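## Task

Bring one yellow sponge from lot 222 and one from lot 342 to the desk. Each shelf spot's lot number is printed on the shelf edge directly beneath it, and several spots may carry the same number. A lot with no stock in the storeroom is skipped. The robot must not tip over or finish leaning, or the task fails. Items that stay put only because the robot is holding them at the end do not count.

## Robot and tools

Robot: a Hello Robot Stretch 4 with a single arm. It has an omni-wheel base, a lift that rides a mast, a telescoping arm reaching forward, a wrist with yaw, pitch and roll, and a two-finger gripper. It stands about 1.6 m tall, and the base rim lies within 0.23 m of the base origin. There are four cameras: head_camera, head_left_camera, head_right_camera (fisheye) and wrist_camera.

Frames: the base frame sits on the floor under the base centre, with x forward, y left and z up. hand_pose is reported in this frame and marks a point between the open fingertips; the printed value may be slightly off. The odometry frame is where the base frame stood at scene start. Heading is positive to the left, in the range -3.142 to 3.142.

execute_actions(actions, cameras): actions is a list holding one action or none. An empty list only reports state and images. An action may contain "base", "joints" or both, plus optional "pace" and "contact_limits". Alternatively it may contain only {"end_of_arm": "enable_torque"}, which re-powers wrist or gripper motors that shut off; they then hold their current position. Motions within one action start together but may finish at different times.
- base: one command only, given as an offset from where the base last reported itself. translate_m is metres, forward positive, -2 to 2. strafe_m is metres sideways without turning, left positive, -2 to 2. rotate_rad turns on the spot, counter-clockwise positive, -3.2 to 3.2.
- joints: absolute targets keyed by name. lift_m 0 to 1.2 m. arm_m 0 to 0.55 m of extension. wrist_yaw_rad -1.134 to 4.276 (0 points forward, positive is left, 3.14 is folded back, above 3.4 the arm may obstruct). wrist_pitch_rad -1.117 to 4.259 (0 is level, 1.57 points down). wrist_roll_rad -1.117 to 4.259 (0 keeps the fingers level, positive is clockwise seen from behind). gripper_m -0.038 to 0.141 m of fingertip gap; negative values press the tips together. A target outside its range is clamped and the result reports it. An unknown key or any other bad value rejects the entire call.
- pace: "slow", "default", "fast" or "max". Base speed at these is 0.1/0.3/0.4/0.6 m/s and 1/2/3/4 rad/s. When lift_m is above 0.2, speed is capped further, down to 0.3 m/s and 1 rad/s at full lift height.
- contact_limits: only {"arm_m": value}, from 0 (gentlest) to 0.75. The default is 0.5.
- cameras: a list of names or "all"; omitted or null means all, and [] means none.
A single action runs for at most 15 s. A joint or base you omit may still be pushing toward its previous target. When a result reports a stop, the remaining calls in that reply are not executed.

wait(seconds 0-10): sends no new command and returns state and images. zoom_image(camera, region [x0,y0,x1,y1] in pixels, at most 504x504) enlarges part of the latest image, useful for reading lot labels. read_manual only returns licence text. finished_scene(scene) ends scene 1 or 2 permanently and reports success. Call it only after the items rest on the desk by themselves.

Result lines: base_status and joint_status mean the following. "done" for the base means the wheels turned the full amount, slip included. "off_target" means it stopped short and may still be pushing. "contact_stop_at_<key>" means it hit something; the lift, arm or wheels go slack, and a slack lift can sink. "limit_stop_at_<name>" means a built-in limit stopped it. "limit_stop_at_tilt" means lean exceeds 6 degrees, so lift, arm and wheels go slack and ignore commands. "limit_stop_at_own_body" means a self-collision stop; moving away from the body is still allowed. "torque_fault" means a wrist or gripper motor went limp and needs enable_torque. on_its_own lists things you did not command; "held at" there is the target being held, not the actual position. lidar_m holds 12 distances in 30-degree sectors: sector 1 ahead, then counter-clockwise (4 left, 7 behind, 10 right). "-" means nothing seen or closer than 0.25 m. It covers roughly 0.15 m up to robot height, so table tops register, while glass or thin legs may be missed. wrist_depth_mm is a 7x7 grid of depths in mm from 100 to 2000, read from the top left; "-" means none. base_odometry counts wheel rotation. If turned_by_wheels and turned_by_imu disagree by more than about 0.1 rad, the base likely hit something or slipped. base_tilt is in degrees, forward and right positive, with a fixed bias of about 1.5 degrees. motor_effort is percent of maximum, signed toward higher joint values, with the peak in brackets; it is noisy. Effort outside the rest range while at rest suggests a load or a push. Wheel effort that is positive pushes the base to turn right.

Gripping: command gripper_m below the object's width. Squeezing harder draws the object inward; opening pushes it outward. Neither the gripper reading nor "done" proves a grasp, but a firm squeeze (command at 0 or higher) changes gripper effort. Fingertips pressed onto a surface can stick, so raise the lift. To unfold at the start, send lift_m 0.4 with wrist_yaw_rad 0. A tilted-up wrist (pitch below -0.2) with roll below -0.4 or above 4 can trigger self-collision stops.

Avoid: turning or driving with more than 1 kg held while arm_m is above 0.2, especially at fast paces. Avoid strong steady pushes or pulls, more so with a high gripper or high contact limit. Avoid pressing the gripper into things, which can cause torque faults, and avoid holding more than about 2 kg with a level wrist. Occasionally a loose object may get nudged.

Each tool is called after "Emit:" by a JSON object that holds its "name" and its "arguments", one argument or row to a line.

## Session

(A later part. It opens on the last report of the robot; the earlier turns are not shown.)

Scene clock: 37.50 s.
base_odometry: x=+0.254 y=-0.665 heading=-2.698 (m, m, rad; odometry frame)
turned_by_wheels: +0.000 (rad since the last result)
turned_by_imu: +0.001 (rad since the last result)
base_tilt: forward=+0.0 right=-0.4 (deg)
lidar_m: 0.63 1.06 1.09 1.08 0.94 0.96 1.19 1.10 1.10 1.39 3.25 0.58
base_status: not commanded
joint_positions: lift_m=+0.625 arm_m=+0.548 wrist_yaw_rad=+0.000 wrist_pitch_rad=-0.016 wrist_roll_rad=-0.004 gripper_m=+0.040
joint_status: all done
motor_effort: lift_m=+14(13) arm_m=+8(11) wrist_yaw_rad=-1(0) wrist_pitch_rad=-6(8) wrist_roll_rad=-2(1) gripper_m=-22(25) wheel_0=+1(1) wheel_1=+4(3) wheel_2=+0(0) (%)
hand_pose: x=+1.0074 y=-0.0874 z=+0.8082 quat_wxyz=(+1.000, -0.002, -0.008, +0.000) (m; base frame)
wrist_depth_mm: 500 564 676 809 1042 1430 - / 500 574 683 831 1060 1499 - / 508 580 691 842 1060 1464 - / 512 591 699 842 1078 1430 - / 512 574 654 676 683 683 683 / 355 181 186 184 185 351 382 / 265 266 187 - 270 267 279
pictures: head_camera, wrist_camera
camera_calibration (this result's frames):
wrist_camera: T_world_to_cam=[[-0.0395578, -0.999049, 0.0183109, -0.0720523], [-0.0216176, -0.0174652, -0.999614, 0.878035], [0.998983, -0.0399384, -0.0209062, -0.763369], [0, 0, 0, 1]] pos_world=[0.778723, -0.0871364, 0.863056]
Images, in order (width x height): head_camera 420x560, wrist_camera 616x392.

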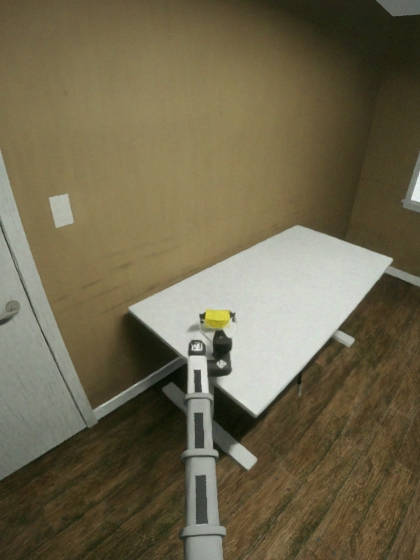

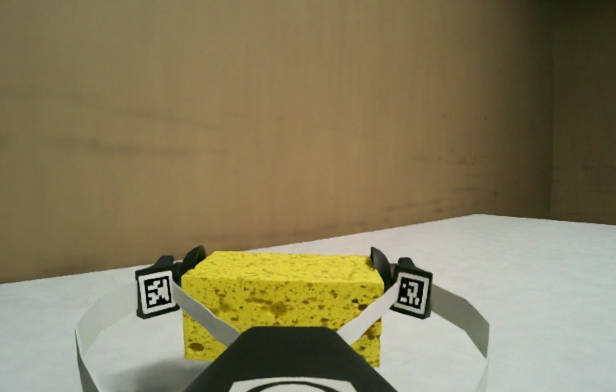

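Emit:
{"name": "execute_actions", "arguments": {
  "actions": [
    {"joints":{"lift_m":0.59}}
  ],
  "cameras": []
}}

Emit:
{"name": "execute_actions", "arguments": {
  "actions": [
    {"joints":{"gripper_m":0.141}}
  ],
  "cameras": ["wrist_camera"]
}}

Emit:
{"name": "execute_actions", "arguments": {
  "actions": [
    {"joints":{"lift_m":0.7}}
  ],
  "cameras": []
}}

Emit:
{"name": "execute_actions", "arguments": {
  "actions": [
    {"joints":{"arm_m":0},"base":{"rotate_rad":-1.2}}
  ]
}}

Scene clock: 38.93 s.
base_odometry: x=+0.254 y=-0.665 heading=-2.698 (m, m, rad; odometry frame)
turned_by_wheels: +0.000 (rad since the last result)
turned_by_imu: +0.001 (rad since the last result)
base_tilt: forward=+0.0 right=-0.5 (deg)
lidar_m: 0.63 1.05 1.11 1.05 0.94 0.94 1.21 1.12 1.09 1.39 3.23 0.59
base_status: not commanded
joint_positions: lift_m=+0.591 arm_m=+0.548 wrist_yaw_rad=+0.000 wrist_pitch_rad=-0.019 wrist_roll_rad=-0.004 gripper_m=+0.040
joint_status: all done
motor_effort: lift_m=+11(15) arm_m=+8(8) wrist_yaw_rad=-1(0) wrist_pitch_rad=+3(5) wrist_roll_rad=-1(2) gripper_m=-22(21) wheel_0=+1(1) wheel_1=+4(3) wheel_2=+1(0) (%)
hand_pose: x=+1.0074 y=-0.0874 z=+0.7743 quat_wxyz=(+1.000, -0.002, -0.009, +0.000) (m; base frame)
wrist_depth_mm: 492 569 676 831 1042 1464 - / 504 574 683 831 1042 1464 - / 504 580 691 842 1060 1499 - / 512 591 691 842 1042 1430 - / 492 496 512 530 539 544 544 / 276 182 186 184 185 274 297 / 204 205 189 - 208 207 -
pictures: none
No camera images: the call's "cameras" was empty. Leave "cameras" out to get every camera's image.

Scene clock: 40.93 s.
base_odometry: x=+0.254 y=-0.665 heading=-2.698 (m, m, rad; odometry frame)
turned_by_wheels: +0.000 (rad since the last result)
turned_by_imu: +0.001 (rad since the last result)
base_tilt: forward=+0.0 right=-0.5 (deg)
lidar_m: 0.60 1.05 1.12 1.05 0.94 0.95 1.21 1.10 1.11 1.38 3.26 0.59
base_status: not commanded
joint_positions: lift_m=+0.591 arm_m=+0.548 wrist_yaw_rad=+0.000 wrist_pitch_rad=-0.019 wrist_roll_rad=-0.004 gripper_m=+0.141
joint_status: all done
motor_effort: lift_m=+11(11) arm_m=+9(8) wrist_yaw_rad=+0(0) wrist_pitch_rad=+4(5) wrist_roll_rad=-1(2) gripper_m=-1(18) wheel_0=+1(1) wheel_1=+3(3) wheel_2=+0(1) (%)
hand_pose: x=+1.0074 y=-0.0874 z=+0.7743 quat_wxyz=(+1.000, -0.002, -0.009, +0.000) (m; base frame)
wrist_depth_mm: 496 569 676 820 1042 1430 - / 496 580 676 831 1060 1464 - / 504 585 691 842 1060 1537 - / 508 591 691 854 1042 1430 - / 496 492 517 530 539 539 539 / 274 248 200 176 207 277 297 / 206 200 202 - 208 206 -
pictures: wrist_camera
camera_calibration (this result's frames):
wrist_camera: T_world_to_cam=[[-0.0396678, -0.999049, 0.0180895, -0.0711668], [-0.0184196, -0.0173696, -0.999679, 0.841065], [0.999043, -0.0399883, -0.0177131, -0.766595], [0, 0, 0, 1]] pos_world=[0.778531, -0.0871451, 0.828504]
Images, in order (width x height): wrist_camera 616x392.

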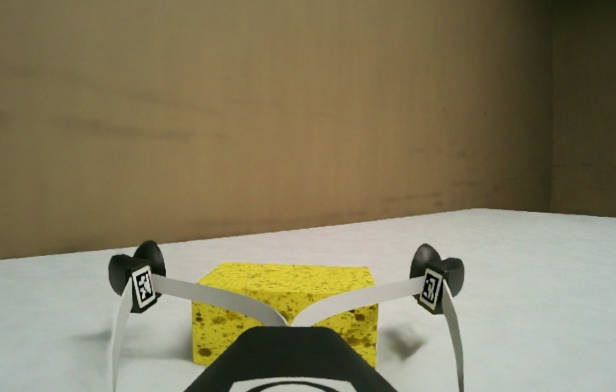

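Scene clock: 42.43 s.
base_odometry: x=+0.254 y=-0.665 heading=-2.698 (m, m, rad; odometry frame)
turned_by_wheels: +0.000 (rad since the last result)
turned_by_imu: +0.001 (rad since the last result)
base_tilt: forward=+0.0 right=-0.4 (deg)
lidar_m: 0.61 1.06 1.09 1.05 0.94 0.97 1.19 1.10 1.13 1.38 3.25 0.60
base_status: not commanded
joint_positions: lift_m=+0.700 arm_m=+0.548 wrist_yaw_rad=+0.000 wrist_pitch_rad=-0.016 wrist_roll_rad=-0.004 gripper_m=+0.141
joint_status: all done
motor_effort: lift_m=+26(24) arm_m=+8(8) wrist_yaw_rad=-1(1) wrist_pitch_rad=-6(5) wrist_roll_rad=-1(1) gripper_m=-2(0) wheel_0=+1(2) wheel_1=+3(3) wheel_2=+0(1) (%)
hand_pose: x=+1.0074 y=-0.0874 z=+0.8824 quat_wxyz=(+1.000, -0.002, -0.008, +0.000) (m; base frame)
wrist_depth_mm: 500 564 676 820 1042 1397 - / 504 574 683 831 1060 1464 - / 508 585 691 831 1060 1499 - / 512 585 691 831 1078 1499 - / 512 564 699 831 960 1042 1060 / 517 492 504 175 512 549 591 / 410 397 433 - 442 410 433
pictures: none
No camera images: the call's "cameras" was empty. Leave "cameras" out to get every camera's image.

Scene clock: 45.10 s.
base_odometry: x=+0.254 y=-0.665 heading=+2.386 (m, m, rad; odometry frame)
turned_by_wheels: -1.200 (rad since the last result)
turned_by_imu: -1.188 (rad since the last result)
base_tilt: forward=+0.0 right=-0.5 (deg)
lidar_m: 2.00 0.78 0.61 0.87 1.07 1.18 0.93 0.94 1.08 1.10 1.11 1.23
base_status: done
joint_positions: lift_m=+0.700 arm_m=+0.001 wrist_yaw_rad=+0.000 wrist_pitch_rad=-0.016 wrist_roll_rad=-0.004 gripper_m=+0.141
joint_status: all done
motor_effort: lift_m=+25(25) arm_m=-9(11) wrist_yaw_rad=+0(2) wrist_pitch_rad=-6(6) wrist_roll_rad=-1(2) gripper_m=+0(0) wheel_0=+1(9) wheel_1=+4(8) wheel_2=+0(7) (%)
hand_pose: x=+0.4608 y=-0.0875 z=+0.8823 quat_wxyz=(+1.000, -0.002, -0.008, +0.000) (m; base frame)
wrist_depth_mm: - - - - 1576 1160 946 / - - - - 1618 1182 960 / - - - - 1618 1182 946 / - - - - 1618 1182 946 / - - - - 1618 1138 960 / - - - 176 1499 1118 946 / 1808 1756 1863 - 1576 1118 946
pictures: head_camera, head_left_camera, head_right_camera, wrist_camera
camera_calibration (this result's frames):
wrist_camera: T_world_to_cam=[[-0.0397055, -0.999045, 0.0182296, -0.0949361], [-0.0216102, -0.0173812, -0.999615, 0.940374], [0.998978, -0.0400841, -0.0208994, -0.215781], [0, 0, 0, 1]] pos_world=[0.232112, -0.08715, 0.937233]
Images, in order (width x height): head_camera 420x560, head_left_camera 420x672, head_right_camera 420x672, wrist_camera 616x392.

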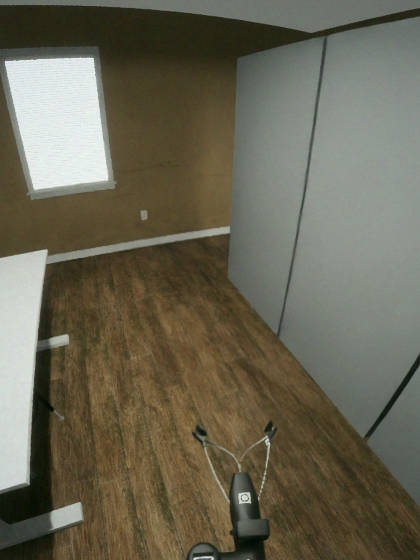

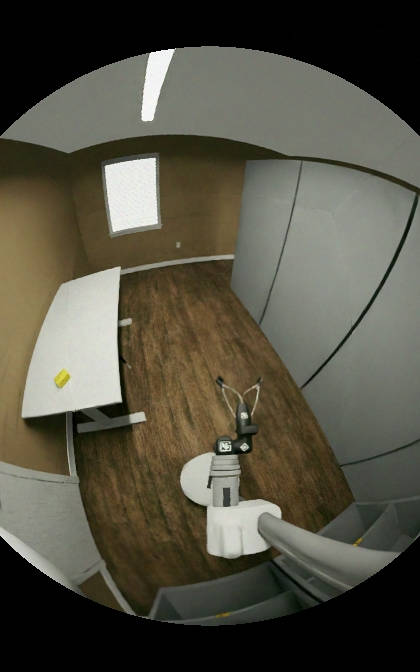

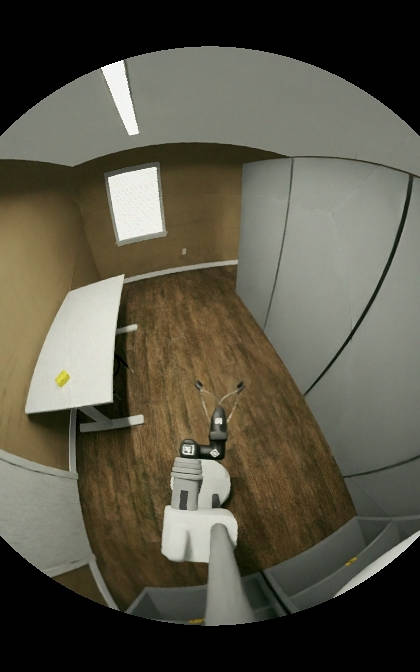

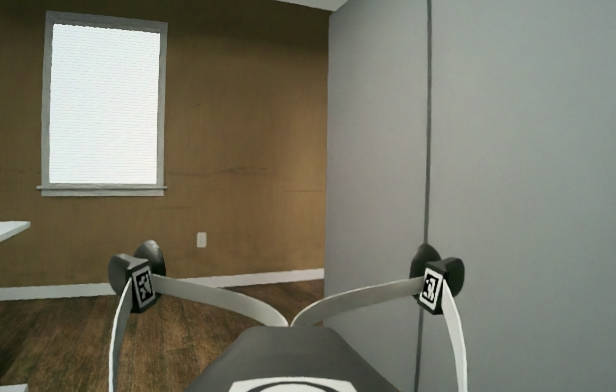

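Emit:
{"name": "execute_actions", "arguments": {
  "actions": [
    {"base":{"rotate_rad":0.31},"joints":{"lift_m":0.2,"gripper_m":0.02,"wrist_pitch_rad":1.0}}
  ],
  "cameras": []
}}

Emit:
{"name": "execute_actions", "arguments": {
  "actions": [
    {"base":{"translate_m":2.0},"pace":"max"}
  ],
  "cameras": ["head_camera","head_left_camera","head_right_camera"]
}}

Scene clock: 48.60 s.
base_odometry: x=+0.255 y=-0.665 heading=+2.695 (m, m, rad; odometry frame)
turned_by_wheels: +0.310 (rad since the last result)
turned_by_imu: +0.308 (rad since the last result)
base_tilt: forward=+0.0 right=-0.4 (deg)
lidar_m: 1.55 0.60 0.71 1.06 1.15 0.97 0.96 0.99 1.17 1.10 1.15 1.54
base_status: done
joint_positions: lift_m=+0.200 arm_m=+0.001 wrist_yaw_rad=+0.000 wrist_pitch_rad=+1.001 wrist_roll_rad=-0.004 gripper_m=+0.020
joint_status: all done
motor_effort: lift_m=+14(25) arm_m=-8(9) wrist_yaw_rad=-2(1) wrist_pitch_rad=-2(0) wrist_roll_rad=-2(2) gripper_m=-5(5) wheel_0=-3(7) wheel_1=-1(7) wheel_2=-2(6) (%)
hand_pose: x=+0.3280 y=-0.0874 z=+0.1357 quat_wxyz=(+0.877, -0.002, +0.480, +0.001) (m; base frame)
wrist_depth_mm: 508 517 521 530 539 559 564 / 469 469 473 480 496 504 517 / 421 427 430 439 445 455 462 / 387 394 399 404 413 418 421 / 357 366 368 375 379 384 387 / 330 338 192 211 190 353 357 / 314 314 324 - 329 332 338
pictures: none
No camera images: the call's "cameras" was empty. Leave "cameras" out to get every camera's image.

Scene clock: 53.50 s.
base_odometry: x=-1.550 y=+0.198 heading=+2.695 (m, m, rad; odometry frame)
turned_by_wheels: +0.000 (rad since the last result)
turned_by_imu: +0.009 (rad since the last result)
base_tilt: forward=-0.1 right=-0.4 (deg)
lidar_m: 1.22 1.31 1.22 0.38 0.39 0.55 1.45 1.59 1.12 1.07 1.08 1.34
base_status: done
joint_positions: lift_m=+0.200 arm_m=+0.001 wrist_yaw_rad=+0.000 wrist_pitch_rad=+1.001 wrist_roll_rad=-0.004 gripper_m=+0.020
joint_status: not commanded
motor_effort: lift_m=+15(15) arm_m=-8(8) wrist_yaw_rad=-1(2) wrist_pitch_rad=-2(1) wrist_roll_rad=-3(2) gripper_m=-4(4) wheel_0=-2(10) wheel_1=+0(10) wheel_2=+1(16) (%)
hand_pose: x=+0.3279 y=-0.0874 z=+0.1356 quat_wxyz=(+0.877, -0.002, +0.480, +0.001) (m; base frame)
wrist_depth_mm: 504 517 521 530 544 554 564 / 462 466 473 484 492 504 512 / 424 427 433 439 445 452 462 / 389 392 399 404 407 418 421 / 359 362 368 375 382 382 387 / 332 338 192 211 190 355 359 / 315 314 324 - 329 330 336
pictures: head_camera, head_left_camera, head_right_camera
Images, in order (width x height): head_camera 420x560, head_left_camera 420x672, head_right_camera 420x672.

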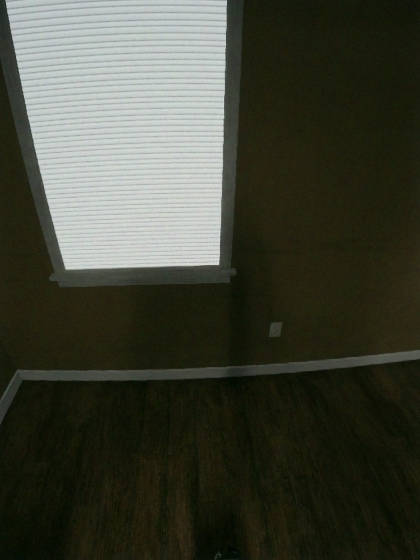

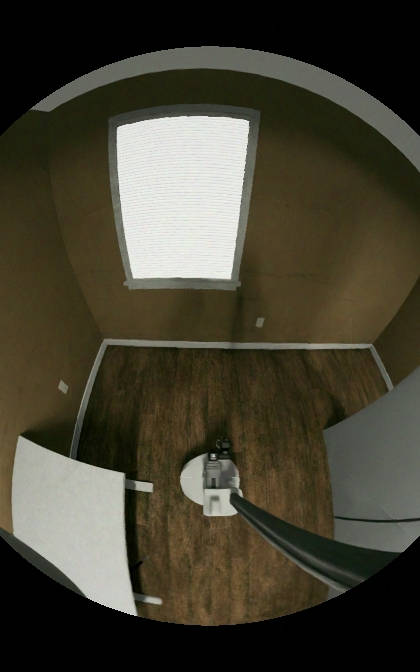

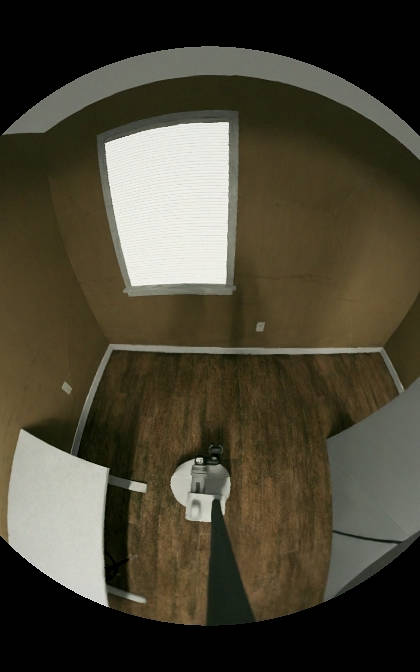

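Emit:
{"name": "execute_actions", "arguments": {
  "actions": [
    {"base":{"translate_m":0.75},"pace":"fast"}
  ],
  "cameras": []
}}

Emit:
{"name": "execute_actions", "arguments": {
  "actions": [
    {"base":{"rotate_rad":-1.57},"pace":"fast"}
  ],
  "cameras": ["head_camera","head_left_camera","head_right_camera"]
}}

Scene clock: 57.03 s.
base_odometry: x=-2.226 y=+0.521 heading=+2.695 (m, m, rad; odometry frame)
turned_by_wheels: +0.000 (rad since the last result)
turned_by_imu: +0.004 (rad since the last result)
base_tilt: forward=-0.1 right=-0.4 (deg)
lidar_m: 0.48 0.50 0.71 1.16 1.06 0.85 1.49 1.58 1.18 2.25 0.78 0.52
base_status: done
joint_positions: lift_m=+0.200 arm_m=+0.001 wrist_yaw_rad=+0.000 wrist_pitch_rad=+1.001 wrist_roll_rad=-0.004 gripper_m=+0.020
joint_status: not commanded
motor_effort: lift_m=+15(15) arm_m=-8(8) wrist_yaw_rad=-1(3) wrist_pitch_rad=-1(2) wrist_roll_rad=-1(2) gripper_m=-3(5) wheel_0=+2(7) wheel_1=+1(9) wheel_2=+0(11) (%)
hand_pose: x=+0.3279 y=-0.0874 z=+0.1356 quat_wxyz=(+0.877, -0.002, +0.480, +0.001) (m; base frame)
wrist_depth_mm: 345 347 353 355 359 357 359 / 377 387 394 399 402 399 397 / 421 427 436 439 449 452 455 / 387 394 399 404 407 415 424 / 357 364 368 375 379 384 387 / 332 338 192 211 190 355 359 / 315 315 325 - 327 330 338
pictures: none
No camera images: the call's "cameras" was empty. Leave "cameras" out to get every camera's image.

Scene clock: 58.77 s.
base_odometry: x=-2.227 y=+0.521 heading=+1.126 (m, m, rad; odometry frame)
turned_by_wheels: -1.570 (rad since the last result)
turned_by_imu: -1.554 (rad since the last result)
base_tilt: forward=+0.0 right=-0.4 (deg)
lidar_m: 2.25 0.79 0.50 0.48 0.54 0.74 1.17 1.03 0.85 1.58 1.58 1.17
base_status: done
joint_positions: lift_m=+0.200 arm_m=+0.001 wrist_yaw_rad=+0.000 wrist_pitch_rad=+1.001 wrist_roll_rad=-0.004 gripper_m=+0.020
joint_status: not commanded
motor_effort: lift_m=+16(15) arm_m=-8(8) wrist_yaw_rad=-3(2) wrist_pitch_rad=-1(1) wrist_roll_rad=-2(1) gripper_m=-5(4) wheel_0=+3(8) wheel_1=-1(10) wheel_2=-1(7) (%)
hand_pose: x=+0.3279 y=-0.0874 z=+0.1356 quat_wxyz=(+0.877, -0.002, +0.480, +0.001) (m; base frame)
wrist_depth_mm: 504 517 521 530 539 554 559 / 466 466 477 480 496 504 517 / 421 427 433 439 449 455 462 / 387 394 399 407 413 415 421 / 359 364 368 375 379 382 387 / 332 338 192 211 190 355 357 / 315 312 324 - 327 332 338
pictures: head_camera, head_left_camera, head_right_camera
Images, in order (width x height): head_camera 420x560, head_left_camera 420x672, head_right_camera 420x672.

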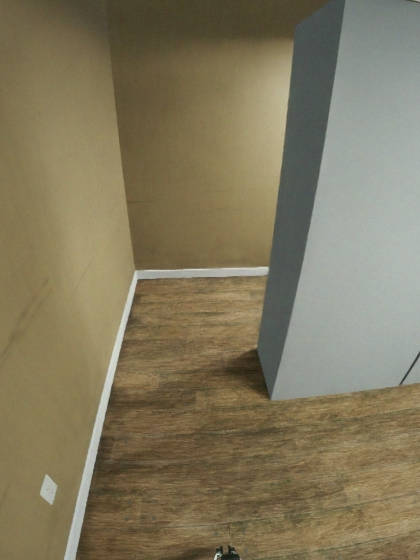

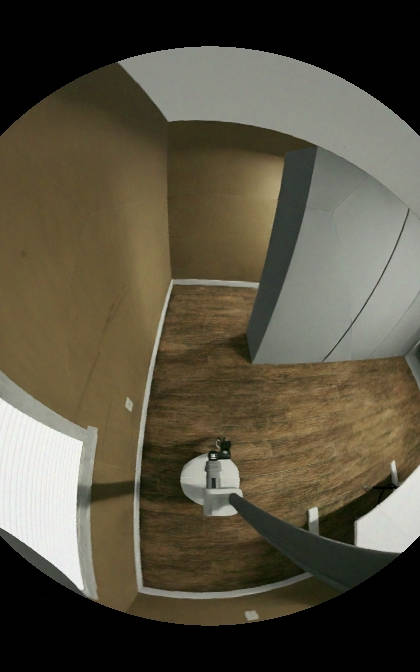

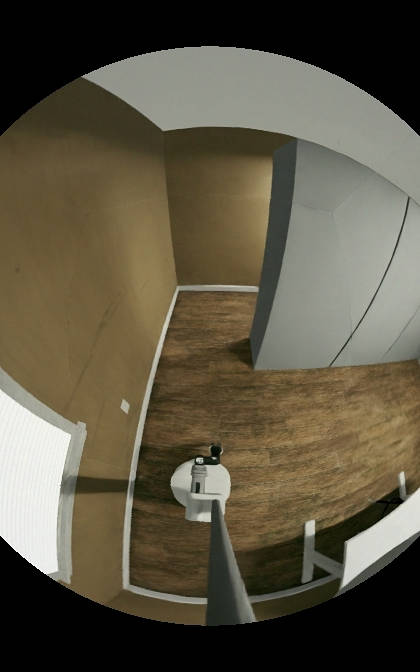

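Emit:
{"name": "execute_actions", "arguments": {
  "actions": [
    {"base":{"strafe_m":0.1},"pace":"fast"}
  ],
  "cameras": []
}}

Emit:
{"name": "execute_actions", "arguments": {
  "actions": [
    {"base":{"translate_m":1.75},"pace":"fast"}
  ],
  "cameras": ["head_camera","head_left_camera","head_right_camera"]
}}

Scene clock: 60.27 s.
base_odometry: x=-2.317 y=+0.564 heading=+1.126 (m, m, rad; odometry frame)
turned_by_wheels: +0.000 (rad since the last result)
turned_by_imu: +0.001 (rad since the last result)
base_tilt: forward=-0.1 right=-0.5 (deg)
lidar_m: 1.88 0.63 0.43 0.38 0.41 0.55 1.15 1.21 0.91 1.54 1.54 1.22
base_status: done
joint_positions: lift_m=+0.200 arm_m=+0.001 wrist_yaw_rad=+0.000 wrist_pitch_rad=+1.001 wrist_roll_rad=-0.004 gripper_m=+0.020
joint_status: not commanded
motor_effort: lift_m=+15(16) arm_m=-8(8) wrist_yaw_rad=-1(0) wrist_pitch_rad=-2(2) wrist_roll_rad=-1(1) gripper_m=-6(3) wheel_0=+1(11) wheel_1=-1(10) wheel_2=+0(1) (%)
hand_pose: x=+0.3279 y=-0.0874 z=+0.1356 quat_wxyz=(+0.877, -0.002, +0.480, +0.001) (m; base frame)
wrist_depth_mm: 504 512 521 530 539 559 564 / 462 473 473 480 492 508 512 / 421 427 433 439 449 455 466 / 387 392 399 404 410 415 421 / 357 364 368 373 377 382 389 / 334 340 192 211 190 355 359 / 314 314 324 - 327 332 338
pictures: none
No camera images: the call's "cameras" was empty. Leave "cameras" out to get every camera's image.

Scene clock: 66.00 s.
base_odometry: x=-1.564 y=+2.144 heading=+1.126 (m, m, rad; odometry frame)
turned_by_wheels: +0.000 (rad since the last result)
turned_by_imu: +0.008 (rad since the last result)
base_tilt: forward=+0.0 right=-0.5 (deg)
lidar_m: 0.76 0.66 0.47 0.44 0.46 0.65 1.74 0.75 0.56 0.78 1.12 0.77
base_status: done
joint_positions: lift_m=+0.200 arm_m=+0.001 wrist_yaw_rad=+0.000 wrist_pitch_rad=+1.001 wrist_roll_rad=-0.004 gripper_m=+0.020
joint_status: not commanded
motor_effort: lift_m=+16(16) arm_m=-8(8) wrist_yaw_rad=-1(2) wrist_pitch_rad=-3(2) wrist_roll_rad=-2(1) gripper_m=-4(3) wheel_0=+0(9) wheel_1=+1(10) wheel_2=+2(12) (%)
hand_pose: x=+0.3279 y=-0.0874 z=+0.1356 quat_wxyz=(+0.877, -0.002, +0.480, +0.001) (m; base frame)
wrist_depth_mm: 504 512 525 530 544 554 564 / 466 469 473 484 488 500 512 / 424 427 433 439 449 455 462 / 387 394 399 404 407 418 421 / 359 364 370 373 379 384 389 / 334 338 192 211 190 355 357 / 315 315 324 - 329 332 336
pictures: head_camera, head_left_camera, head_right_camera
Images, in order (width x height): head_camera 420x560, head_left_camera 420x672, head_right_camera 420x672.

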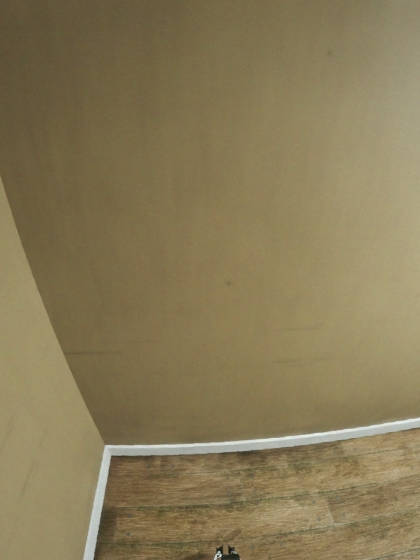

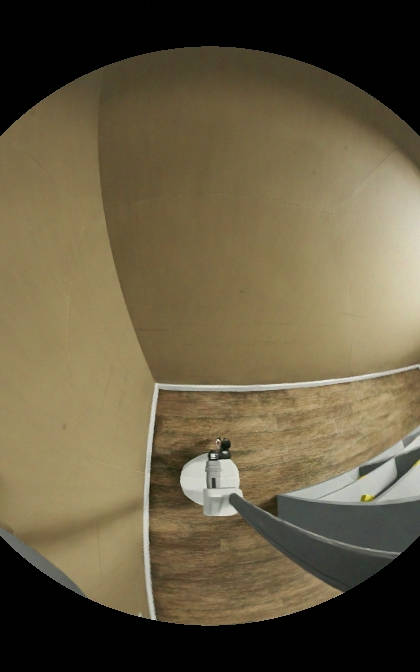

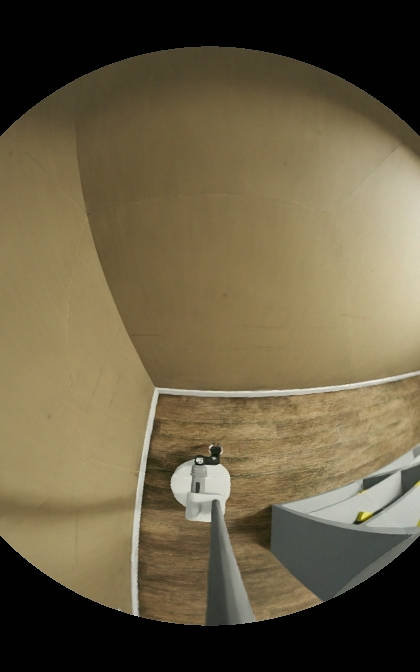

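Emit:
{"name": "execute_actions", "arguments": {
  "actions": [
    {"base":{"translate_m":0.35},"pace":"fast"}
  ],
  "cameras": []
}}

Emit:
{"name": "execute_actions", "arguments": {
  "actions": [
    {"base":{"strafe_m":-1.0},"pace":"fast"}
  ],
  "cameras": []
}}

Emit:
{"name": "execute_actions", "arguments": {
  "actions": [
    {"base":{"rotate_rad":3.14},"joints":{"lift_m":0.55,"wrist_pitch_rad":0},"pace":"fast"}
  ]
}}

Scene clock: 68.53 s.
base_odometry: x=-1.413 y=+2.460 heading=+1.126 (m, m, rad; odometry frame)
turned_by_wheels: +0.000 (rad since the last result)
turned_by_imu: +0.002 (rad since the last result)
base_tilt: forward=+0.0 right=-0.4 (deg)
lidar_m: 0.42 0.44 0.47 0.44 0.48 0.65 1.80 0.77 0.80 1.81 0.62 0.45
base_status: done
joint_positions: lift_m=+0.200 arm_m=+0.001 wrist_yaw_rad=+0.000 wrist_pitch_rad=+1.001 wrist_roll_rad=-0.004 gripper_m=+0.020
joint_status: not commanded
motor_effort: lift_m=+15(16) arm_m=-8(8) wrist_yaw_rad=-1(2) wrist_pitch_rad=-4(3) wrist_roll_rad=-1(2) gripper_m=-3(4) wheel_0=+2(9) wheel_1=+1(8) wheel_2=+2(12) (%)
hand_pose: x=+0.3279 y=-0.0874 z=+0.1356 quat_wxyz=(+0.877, -0.002, +0.480, +0.001) (m; base frame)
wrist_depth_mm: 228 228 232 235 236 235 - / 260 265 271 273 276 274 274 / 314 315 320 325 330 336 338 / 375 382 387 394 397 399 407 / 359 366 368 373 377 384 387 / 332 338 192 211 190 355 357 / 315 315 324 - 329 332 336
pictures: none
No camera images: the call's "cameras" was empty. Leave "cameras" out to get every camera's image.

Scene clock: 72.17 s.
base_odometry: x=-0.510 y=+2.030 heading=+1.126 (m, m, rad; odometry frame)
turned_by_wheels: +0.000 (rad since the last result)
turned_by_imu: +0.000 (rad since the last result)
base_tilt: forward=+0.0 right=-0.5 (deg)
lidar_m: 0.41 0.45 0.63 1.44 1.52 0.55 0.52 0.55 0.75 1.84 0.65 0.44
base_status: done
joint_positions: lift_m=+0.200 arm_m=+0.001 wrist_yaw_rad=+0.000 wrist_pitch_rad=+1.001 wrist_roll_rad=-0.004 gripper_m=+0.020
joint_status: not commanded
motor_effort: lift_m=+16(15) arm_m=-8(8) wrist_yaw_rad=+0(1) wrist_pitch_rad=-2(3) wrist_roll_rad=-1(1) gripper_m=-5(3) wheel_0=-2(11) wheel_1=+2(12) wheel_2=+1(3) (%)
hand_pose: x=+0.3279 y=-0.0874 z=+0.1356 quat_wxyz=(+0.877, -0.002, +0.480, +0.001) (m; base frame)
wrist_depth_mm: 237 237 242 244 246 244 - / 272 277 282 285 287 287 286 / 317 325 329 332 336 342 345 / 379 382 389 392 397 402 407 / 359 366 370 373 377 384 389 / 334 338 192 211 190 355 357 / 315 315 325 - 329 332 336
pictures: none
No camera images: the call's "cameras" was empty. Leave "cameras" out to get every camera's image.

Scene clock: 74.50 s.
base_odometry: x=-0.510 y=+2.030 heading=-2.017 (m, m, rad; odometry frame)
turned_by_wheels: +3.140 (rad since the last result)
turned_by_imu: +3.111 (rad since the last result)
base_tilt: forward=+0.0 right=-0.5 (deg)
lidar_m: 0.50 0.54 0.76 1.78 0.65 0.45 0.38 0.46 0.63 1.44 1.53 0.54
base_status: done
joint_positions: lift_m=+0.550 arm_m=+0.001 wrist_yaw_rad=+0.000 wrist_pitch_rad=+0.003 wrist_roll_rad=-0.004 gripper_m=+0.020
joint_status: all done
motor_effort: lift_m=+25(29) arm_m=-6(8) wrist_yaw_rad=-1(10) wrist_pitch_rad=-6(34) wrist_roll_rad=-2(1) gripper_m=-4(3) wheel_0=-3(10) wheel_1=-2(8) wheel_2=+1(11) (%)
hand_pose: x=+0.4605 y=-0.0873 z=+0.7270 quat_wxyz=(+1.000, -0.002, +0.001, +0.000) (m; base frame)
wrist_depth_mm: 488 477 488 488 477 459 439 / 676 723 741 750 759 585 449 / 732 741 750 768 778 627 452 / 741 759 759 768 778 627 452 / 732 759 759 778 788 627 452 / 621 634 192 211 190 580 455 / 469 445 473 - 477 469 452
pictures: head_camera, head_left_camera, head_right_camera, wrist_camera
camera_calibration (this result's frames):
wrist_camera: T_world_to_cam=[[-0.0389814, -0.999063, 0.0188084, -0.0927609], [-0.0397395, -0.0172578, -0.999061, 0.793082], [0.998449, -0.0396923, -0.0390296, -0.205265], [0, 0, 0, 1]] pos_world=[0.232847, -0.0871346, 0.78607]
Images, in order (width x height): head_camera 420x560, head_left_camera 420x672, head_right_camera 420x672, wrist_camera 616x392.

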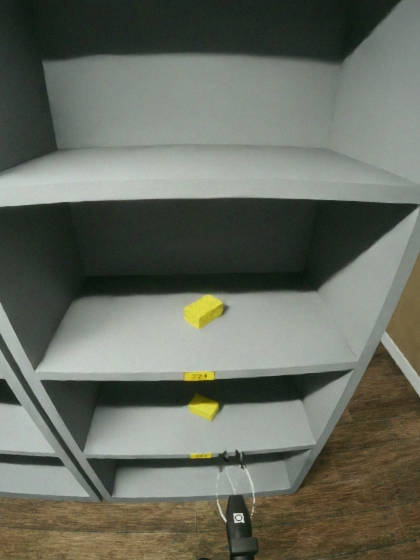

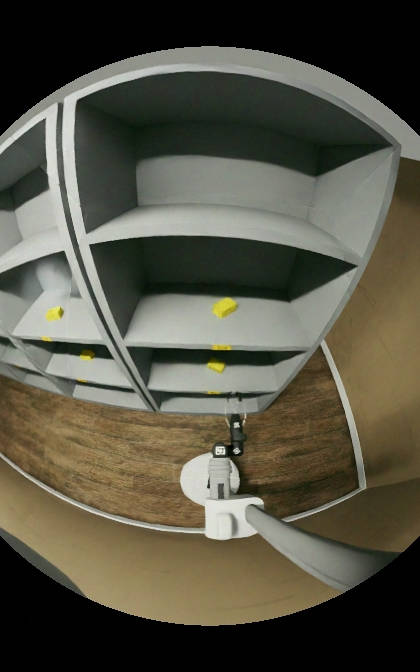

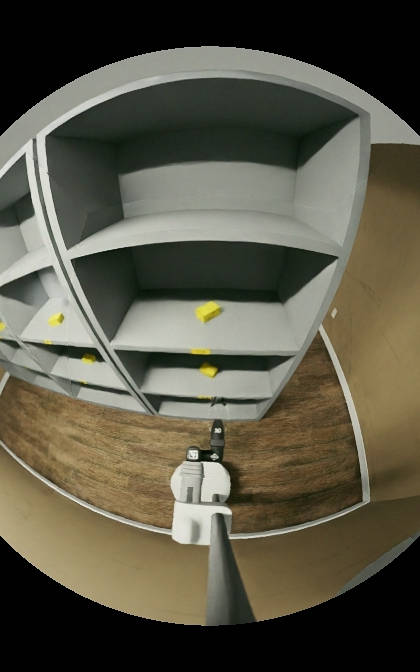

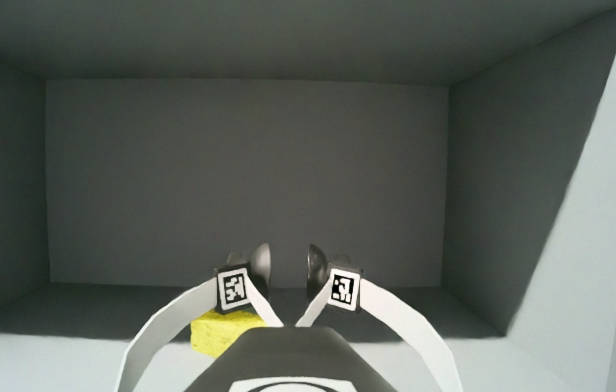

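Emit:
{"name": "zoom_image", "arguments": {
  "camera": "head_camera",
  "region": [150, 350, 260, 480]
}}

Emit:
{"name": "zoom_image", "arguments": {
  "camera": "head_left_camera",
  "region": [0, 290, 130, 400]
}}

Region (150, 350, 260, 480) of head_camera's 420x560 image, scaled by 3.877, with more detail than that image has; it fills the left 426 columns of this view, and the rest is white.

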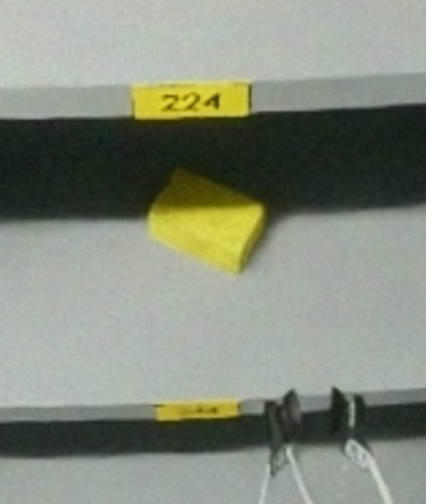

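Region (0, 290, 130, 400) of head_left_camera's 420x672 image, scaled by 3.877, with more detail than that image has; it fills the top 426 rows of this view, and the rest is white.

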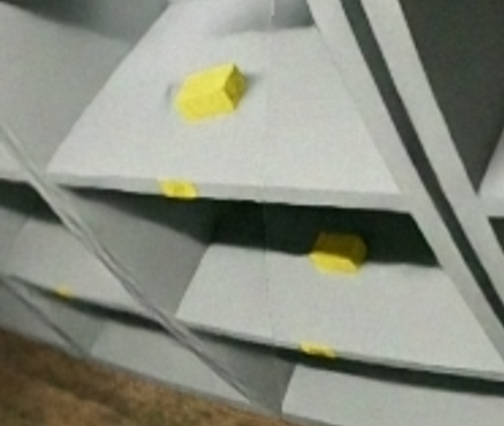

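Emit:
{"name": "execute_actions", "arguments": {
  "actions": [
    {"base":{"translate_m":-0.11}}
  ],
  "cameras": []
}}

Emit:
{"name": "execute_actions", "arguments": {
  "actions": [
    {"joints":{"lift_m":0.42}}
  ],
  "cameras": ["head_camera","wrist_camera"]
}}

Scene clock: 77.03 s.
base_odometry: x=-0.463 y=+2.129 heading=-2.018 (m, m, rad; odometry frame)
turned_by_wheels: +0.000 (rad since the last result)
turned_by_imu: +0.000 (rad since the last result)
base_tilt: forward=-0.1 right=-0.4 (deg)
lidar_m: 0.62 0.66 0.93 1.33 0.46 0.34 0.31 0.31 0.49 1.38 1.52 0.67
base_status: done
joint_positions: lift_m=+0.550 arm_m=+0.001 wrist_yaw_rad=+0.000 wrist_pitch_rad=+0.003 wrist_roll_rad=-0.004 gripper_m=+0.020
joint_status: not commanded
motor_effort: lift_m=+25(25) arm_m=-6(6) wrist_yaw_rad=+0(2) wrist_pitch_rad=-6(5) wrist_roll_rad=-1(2) gripper_m=-2(4) wheel_0=-3(7) wheel_1=-2(8) wheel_2=-1(7) (%)
hand_pose: x=+0.4605 y=-0.0874 z=+0.7270 quat_wxyz=(+1.000, -0.002, +0.001, +0.000) (m; base frame)
wrist_depth_mm: 492 480 488 488 477 455 436 / 683 788 798 788 768 585 452 / 768 854 854 866 866 627 466 / 778 854 866 878 904 627 466 / 778 854 866 878 891 621 462 / 615 634 192 211 190 580 462 / 466 449 492 - 473 473 469
pictures: none
No camera images: the call's "cameras" was empty. Leave "cameras" out to get every camera's image.

Scene clock: 78.63 s.
base_odometry: x=-0.463 y=+2.129 heading=-2.018 (m, m, rad; odometry frame)
turned_by_wheels: +0.000 (rad since the last result)
turned_by_imu: +0.001 (rad since the last result)
base_tilt: forward=-0.1 right=-0.5 (deg)
lidar_m: 0.62 0.66 0.91 1.33 0.44 0.34 0.31 0.33 0.48 1.35 1.52 0.66
base_status: not commanded
joint_positions: lift_m=+0.420 arm_m=+0.001 wrist_yaw_rad=+0.000 wrist_pitch_rad=+0.003 wrist_roll_rad=-0.004 gripper_m=+0.020
joint_status: all done
motor_effort: lift_m=+14(24) arm_m=-6(6) wrist_yaw_rad=-2(2) wrist_pitch_rad=-6(6) wrist_roll_rad=-2(2) gripper_m=-4(3) wheel_0=-3(3) wheel_1=-1(2) wheel_2=-1(1) (%)
hand_pose: x=+0.4605 y=-0.0874 z=+0.5979 quat_wxyz=(+1.000, -0.002, +0.001, +0.000) (m; base frame)
wrist_depth_mm: 750 809 820 820 831 615 455 / 759 842 842 854 866 634 452 / 768 842 854 866 878 634 466 / 768 854 866 878 904 621 469 / 488 512 530 544 554 549 462 / 723 878 193 211 190 580 462 / 759 878 878 - 917 569 469
pictures: head_camera, wrist_camera
camera_calibration (this result's frames):
wrist_camera: T_world_to_cam=[[-0.0390023, -0.999062, 0.0188083, -0.0903293], [-0.0397399, -0.0172569, -0.999061, 0.66411], [0.998449, -0.0397132, -0.0390296, -0.210303], [0, 0, 0, 1]] pos_world=[0.232845, -0.0871358, 0.656977]
Images, in order (width x height): head_camera 420x560, wrist_camera 616x392.

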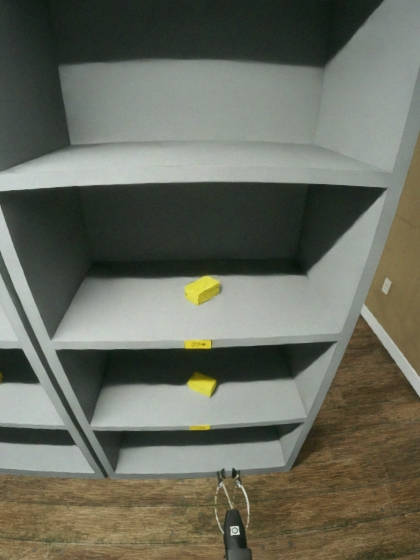

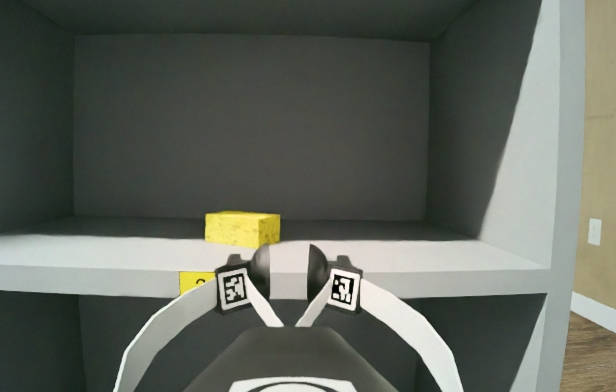

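Emit:
{"name": "execute_actions", "arguments": {
  "actions": [
    {"joints":{"lift_m":0.33,"wrist_yaw_rad":0.3}}
  ],
  "cameras": ["wrist_camera"]
}}

Scene clock: 85.07 s.
base_odometry: x=-0.463 y=+2.129 heading=-2.018 (m, m, rad; odometry frame)
turned_by_wheels: +0.000 (rad since the last result)
turned_by_imu: +0.002 (rad since the last result)
base_tilt: forward=-0.1 right=-0.5 (deg)
lidar_m: 0.63 0.65 0.91 1.35 0.45 0.33 0.31 0.32 0.48 1.35 1.53 0.64
base_status: not commanded
joint_positions: lift_m=+0.330 arm_m=+0.001 wrist_yaw_rad=+0.299 wrist_pitch_rad=+0.003 wrist_roll_rad=-0.004 gripper_m=+0.020
joint_status: all done
motor_effort: lift_m=+14(13) arm_m=-6(7) wrist_yaw_rad=-1(4) wrist_pitch_rad=-6(6) wrist_roll_rad=-2(2) gripper_m=-5(4) wheel_0=-3(3) wheel_1=-2(1) wheel_2=-1(1) (%)
hand_pose: x=+0.4734 y=+0.0016 z=+0.5079 quat_wxyz=(+0.989, -0.002, +0.001, +0.149) (m; base frame)
wrist_depth_mm: 521 654 891 866 809 759 732 / 512 668 891 866 809 778 741 / 517 676 904 878 831 788 750 / 517 569 455 427 424 455 480 / 544 683 917 878 842 788 768 / 544 654 193 211 190 798 768 / 539 621 904 - 854 809 759
pictures: wrist_camera
camera_calibration (this result's frames):
wrist_camera: T_world_to_cam=[[0.257263, -0.966158, 0.0188084, -0.139596], [-0.0328842, -0.0282051, -0.999061, 0.573003], [0.965782, 0.256403, -0.0390275, -0.208198], [0, 0, 0, 1]] pos_world=[0.25583, -0.065327, 0.566965]
Images, in order (width x height): wrist_camera 616x392.

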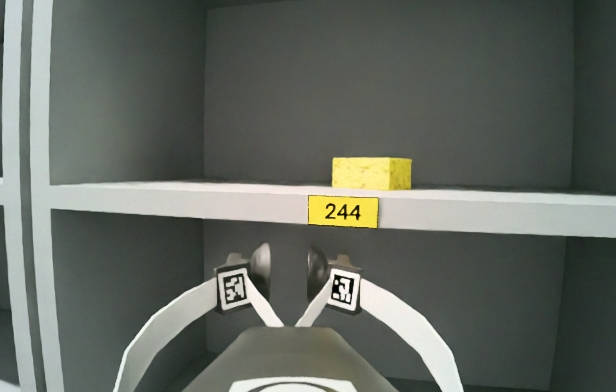

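Emit:
{"name": "execute_actions", "arguments": {
  "actions": [
    {"base":{"strafe_m":0.9},"joints":{"wrist_yaw_rad":0}}
  ]
}}

Scene clock: 89.73 s.
base_odometry: x=+0.349 y=+1.740 heading=-2.018 (m, m, rad; odometry frame)
turned_by_wheels: +0.000 (rad since the last result)
turned_by_imu: +0.004 (rad since the last result)
base_tilt: forward=+0.0 right=-0.5 (deg)
lidar_m: 0.61 0.64 0.91 1.36 0.47 0.34 0.31 0.35 0.47 1.37 0.93 0.66
base_status: done
joint_positions: lift_m=+0.330 arm_m=+0.001 wrist_yaw_rad=+0.000 wrist_pitch_rad=+0.003 wrist_roll_rad=-0.004 gripper_m=+0.020
joint_status: all done
motor_effort: lift_m=+15(15) arm_m=-6(6) wrist_yaw_rad=+0(5) wrist_pitch_rad=-7(5) wrist_roll_rad=-1(0) gripper_m=-5(4) wheel_0=-1(10) wheel_1=+1(11) wheel_2=-1(1) (%)
hand_pose: x=+0.4605 y=-0.0873 z=+0.5079 quat_wxyz=(+1.000, -0.002, +0.001, +0.000) (m; base frame)
wrist_depth_mm: 798 820 831 854 854 549 433 / 809 842 842 854 854 559 439 / 820 842 854 878 866 564 439 / 525 418 427 433 442 459 445 / 831 866 866 866 891 559 452 / 831 878 192 211 190 549 459 / 809 878 891 - 878 508 462
pictures: head_camera, head_left_camera, head_right_camera, wrist_camera
camera_calibration (this result's frames):
wrist_camera: T_world_to_cam=[[-0.038983, -0.999063, 0.0188088, -0.0886383], [-0.0397375, -0.0172582, -0.999061, 0.5741], [0.998449, -0.0396938, -0.0390275, -0.213821], [0, 0, 0, 1]] pos_world=[0.232847, -0.0871346, 0.566883]
Images, in order (width x height): head_camera 420x560, head_left_camera 420x672, head_right_camera 420x672, wrist_camera 616x392.

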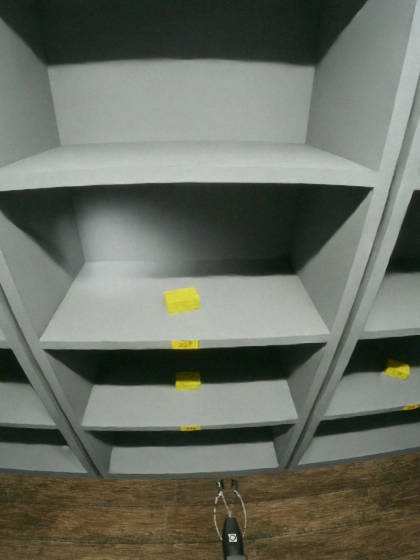

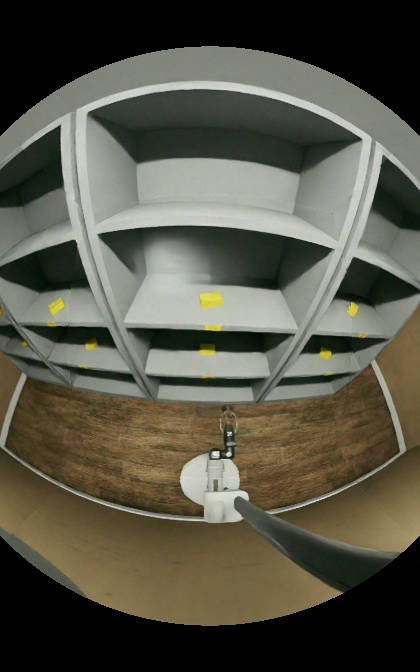

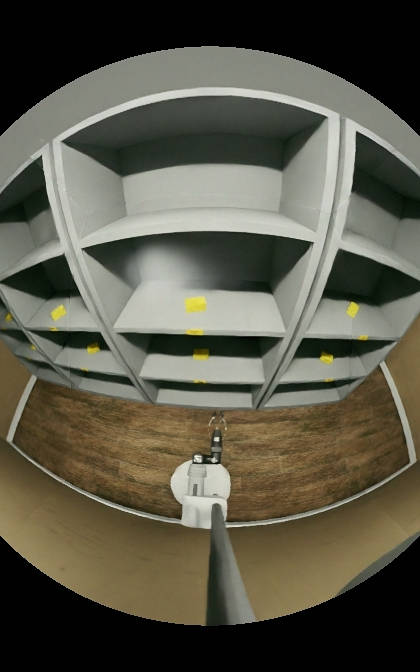

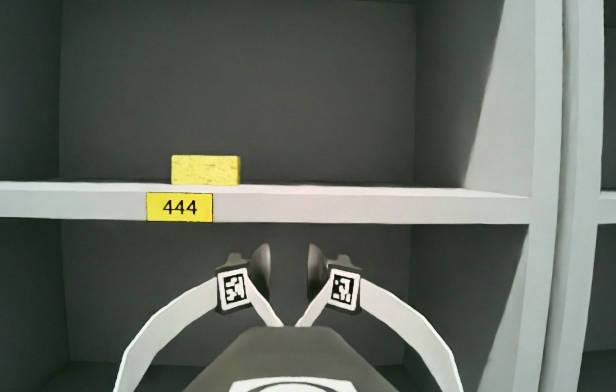

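Emit:
{"name": "zoom_image", "arguments": {
  "camera": "head_camera",
  "region": [140, 320, 230, 370]
}}

Emit:
{"name": "execute_actions", "arguments": {
  "actions": [
    {"base":{"strafe_m":0.8}}
  ]
}}

Region (140, 320, 230, 370) of head_camera's 420x560 image, scaled by 5.600, with more detail than that image has.

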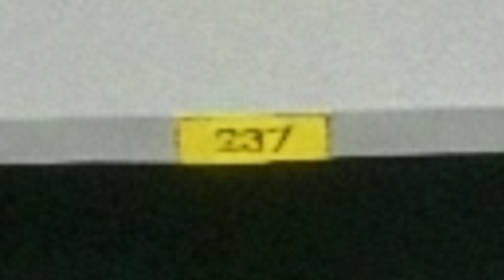

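Scene clock: 93.93 s.
base_odometry: x=+1.070 y=+1.394 heading=-2.018 (m, m, rad; odometry frame)
turned_by_wheels: +0.000 (rad since the last result)
turned_by_imu: +0.003 (rad since the last result)
base_tilt: forward=+0.0 right=-0.4 (deg)
lidar_m: 0.61 0.66 0.91 1.32 0.47 0.32 0.32 0.34 0.48 1.36 0.93 0.65
base_status: done
joint_positions: lift_m=+0.330 arm_m=+0.001 wrist_yaw_rad=+0.000 wrist_pitch_rad=+0.003 wrist_roll_rad=-0.004 gripper_m=+0.020
joint_status: not commanded
motor_effort: lift_m=+15(15) arm_m=-7(6) wrist_yaw_rad=-1(2) wrist_pitch_rad=-6(5) wrist_roll_rad=-2(1) gripper_m=-4(5) wheel_0=-1(9) wheel_1=+1(11) wheel_2=-1(2) (%)
hand_pose: x=+0.4605 y=-0.0874 z=+0.5078 quat_wxyz=(+1.000, -0.002, +0.001, +0.000) (m; base frame)
wrist_depth_mm: 820 831 842 854 564 427 878 / 820 842 842 854 564 430 891 / 842 842 866 866 564 436 904 / 415 421 427 433 439 445 488 / 854 866 866 866 559 452 917 / 866 866 193 211 190 455 931 / 866 866 891 - 535 473 946
pictures: head_camera, head_left_camera, head_right_camera, wrist_camera
camera_calibration (this result's frames):
wrist_camera: T_world_to_cam=[[-0.0390339, -0.999061, 0.0188088, -0.0886291], [-0.0397383, -0.0172562, -0.999061, 0.574074], [0.998447, -0.0397447, -0.0390274, -0.213821], [0, 0, 0, 1]] pos_world=[0.232842, -0.0871377, 0.566857]
Images, in order (width x height): head_camera 420x560, head_left_camera 420x672, head_right_camera 420x672, wrist_camera 616x392.

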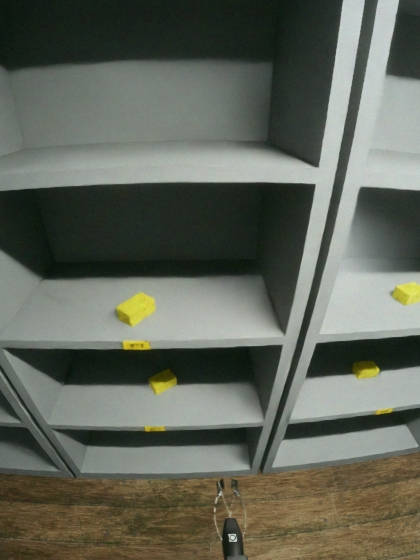

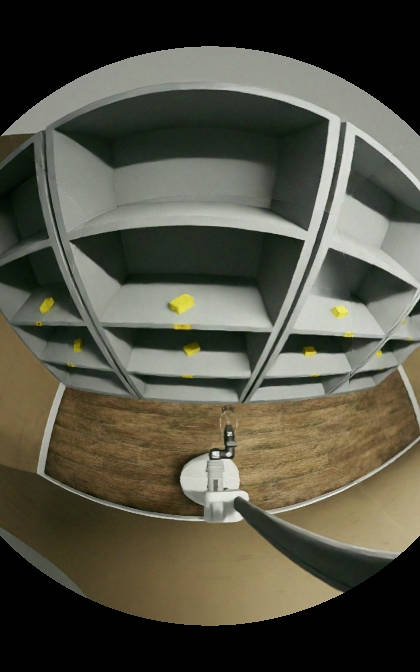

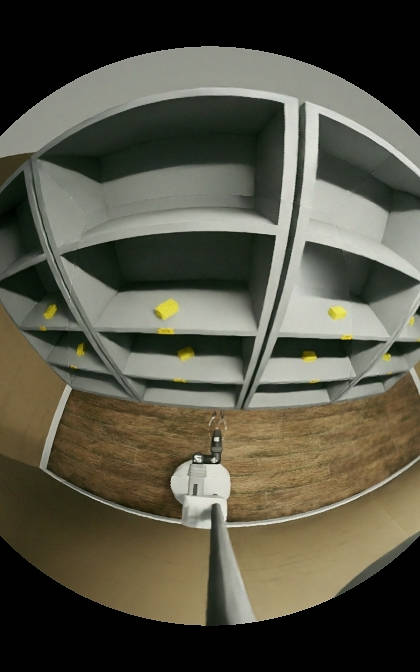

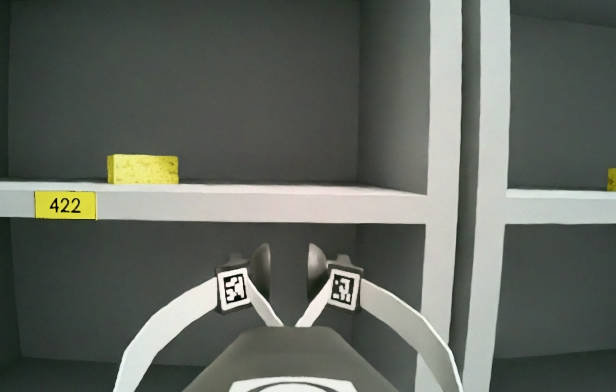

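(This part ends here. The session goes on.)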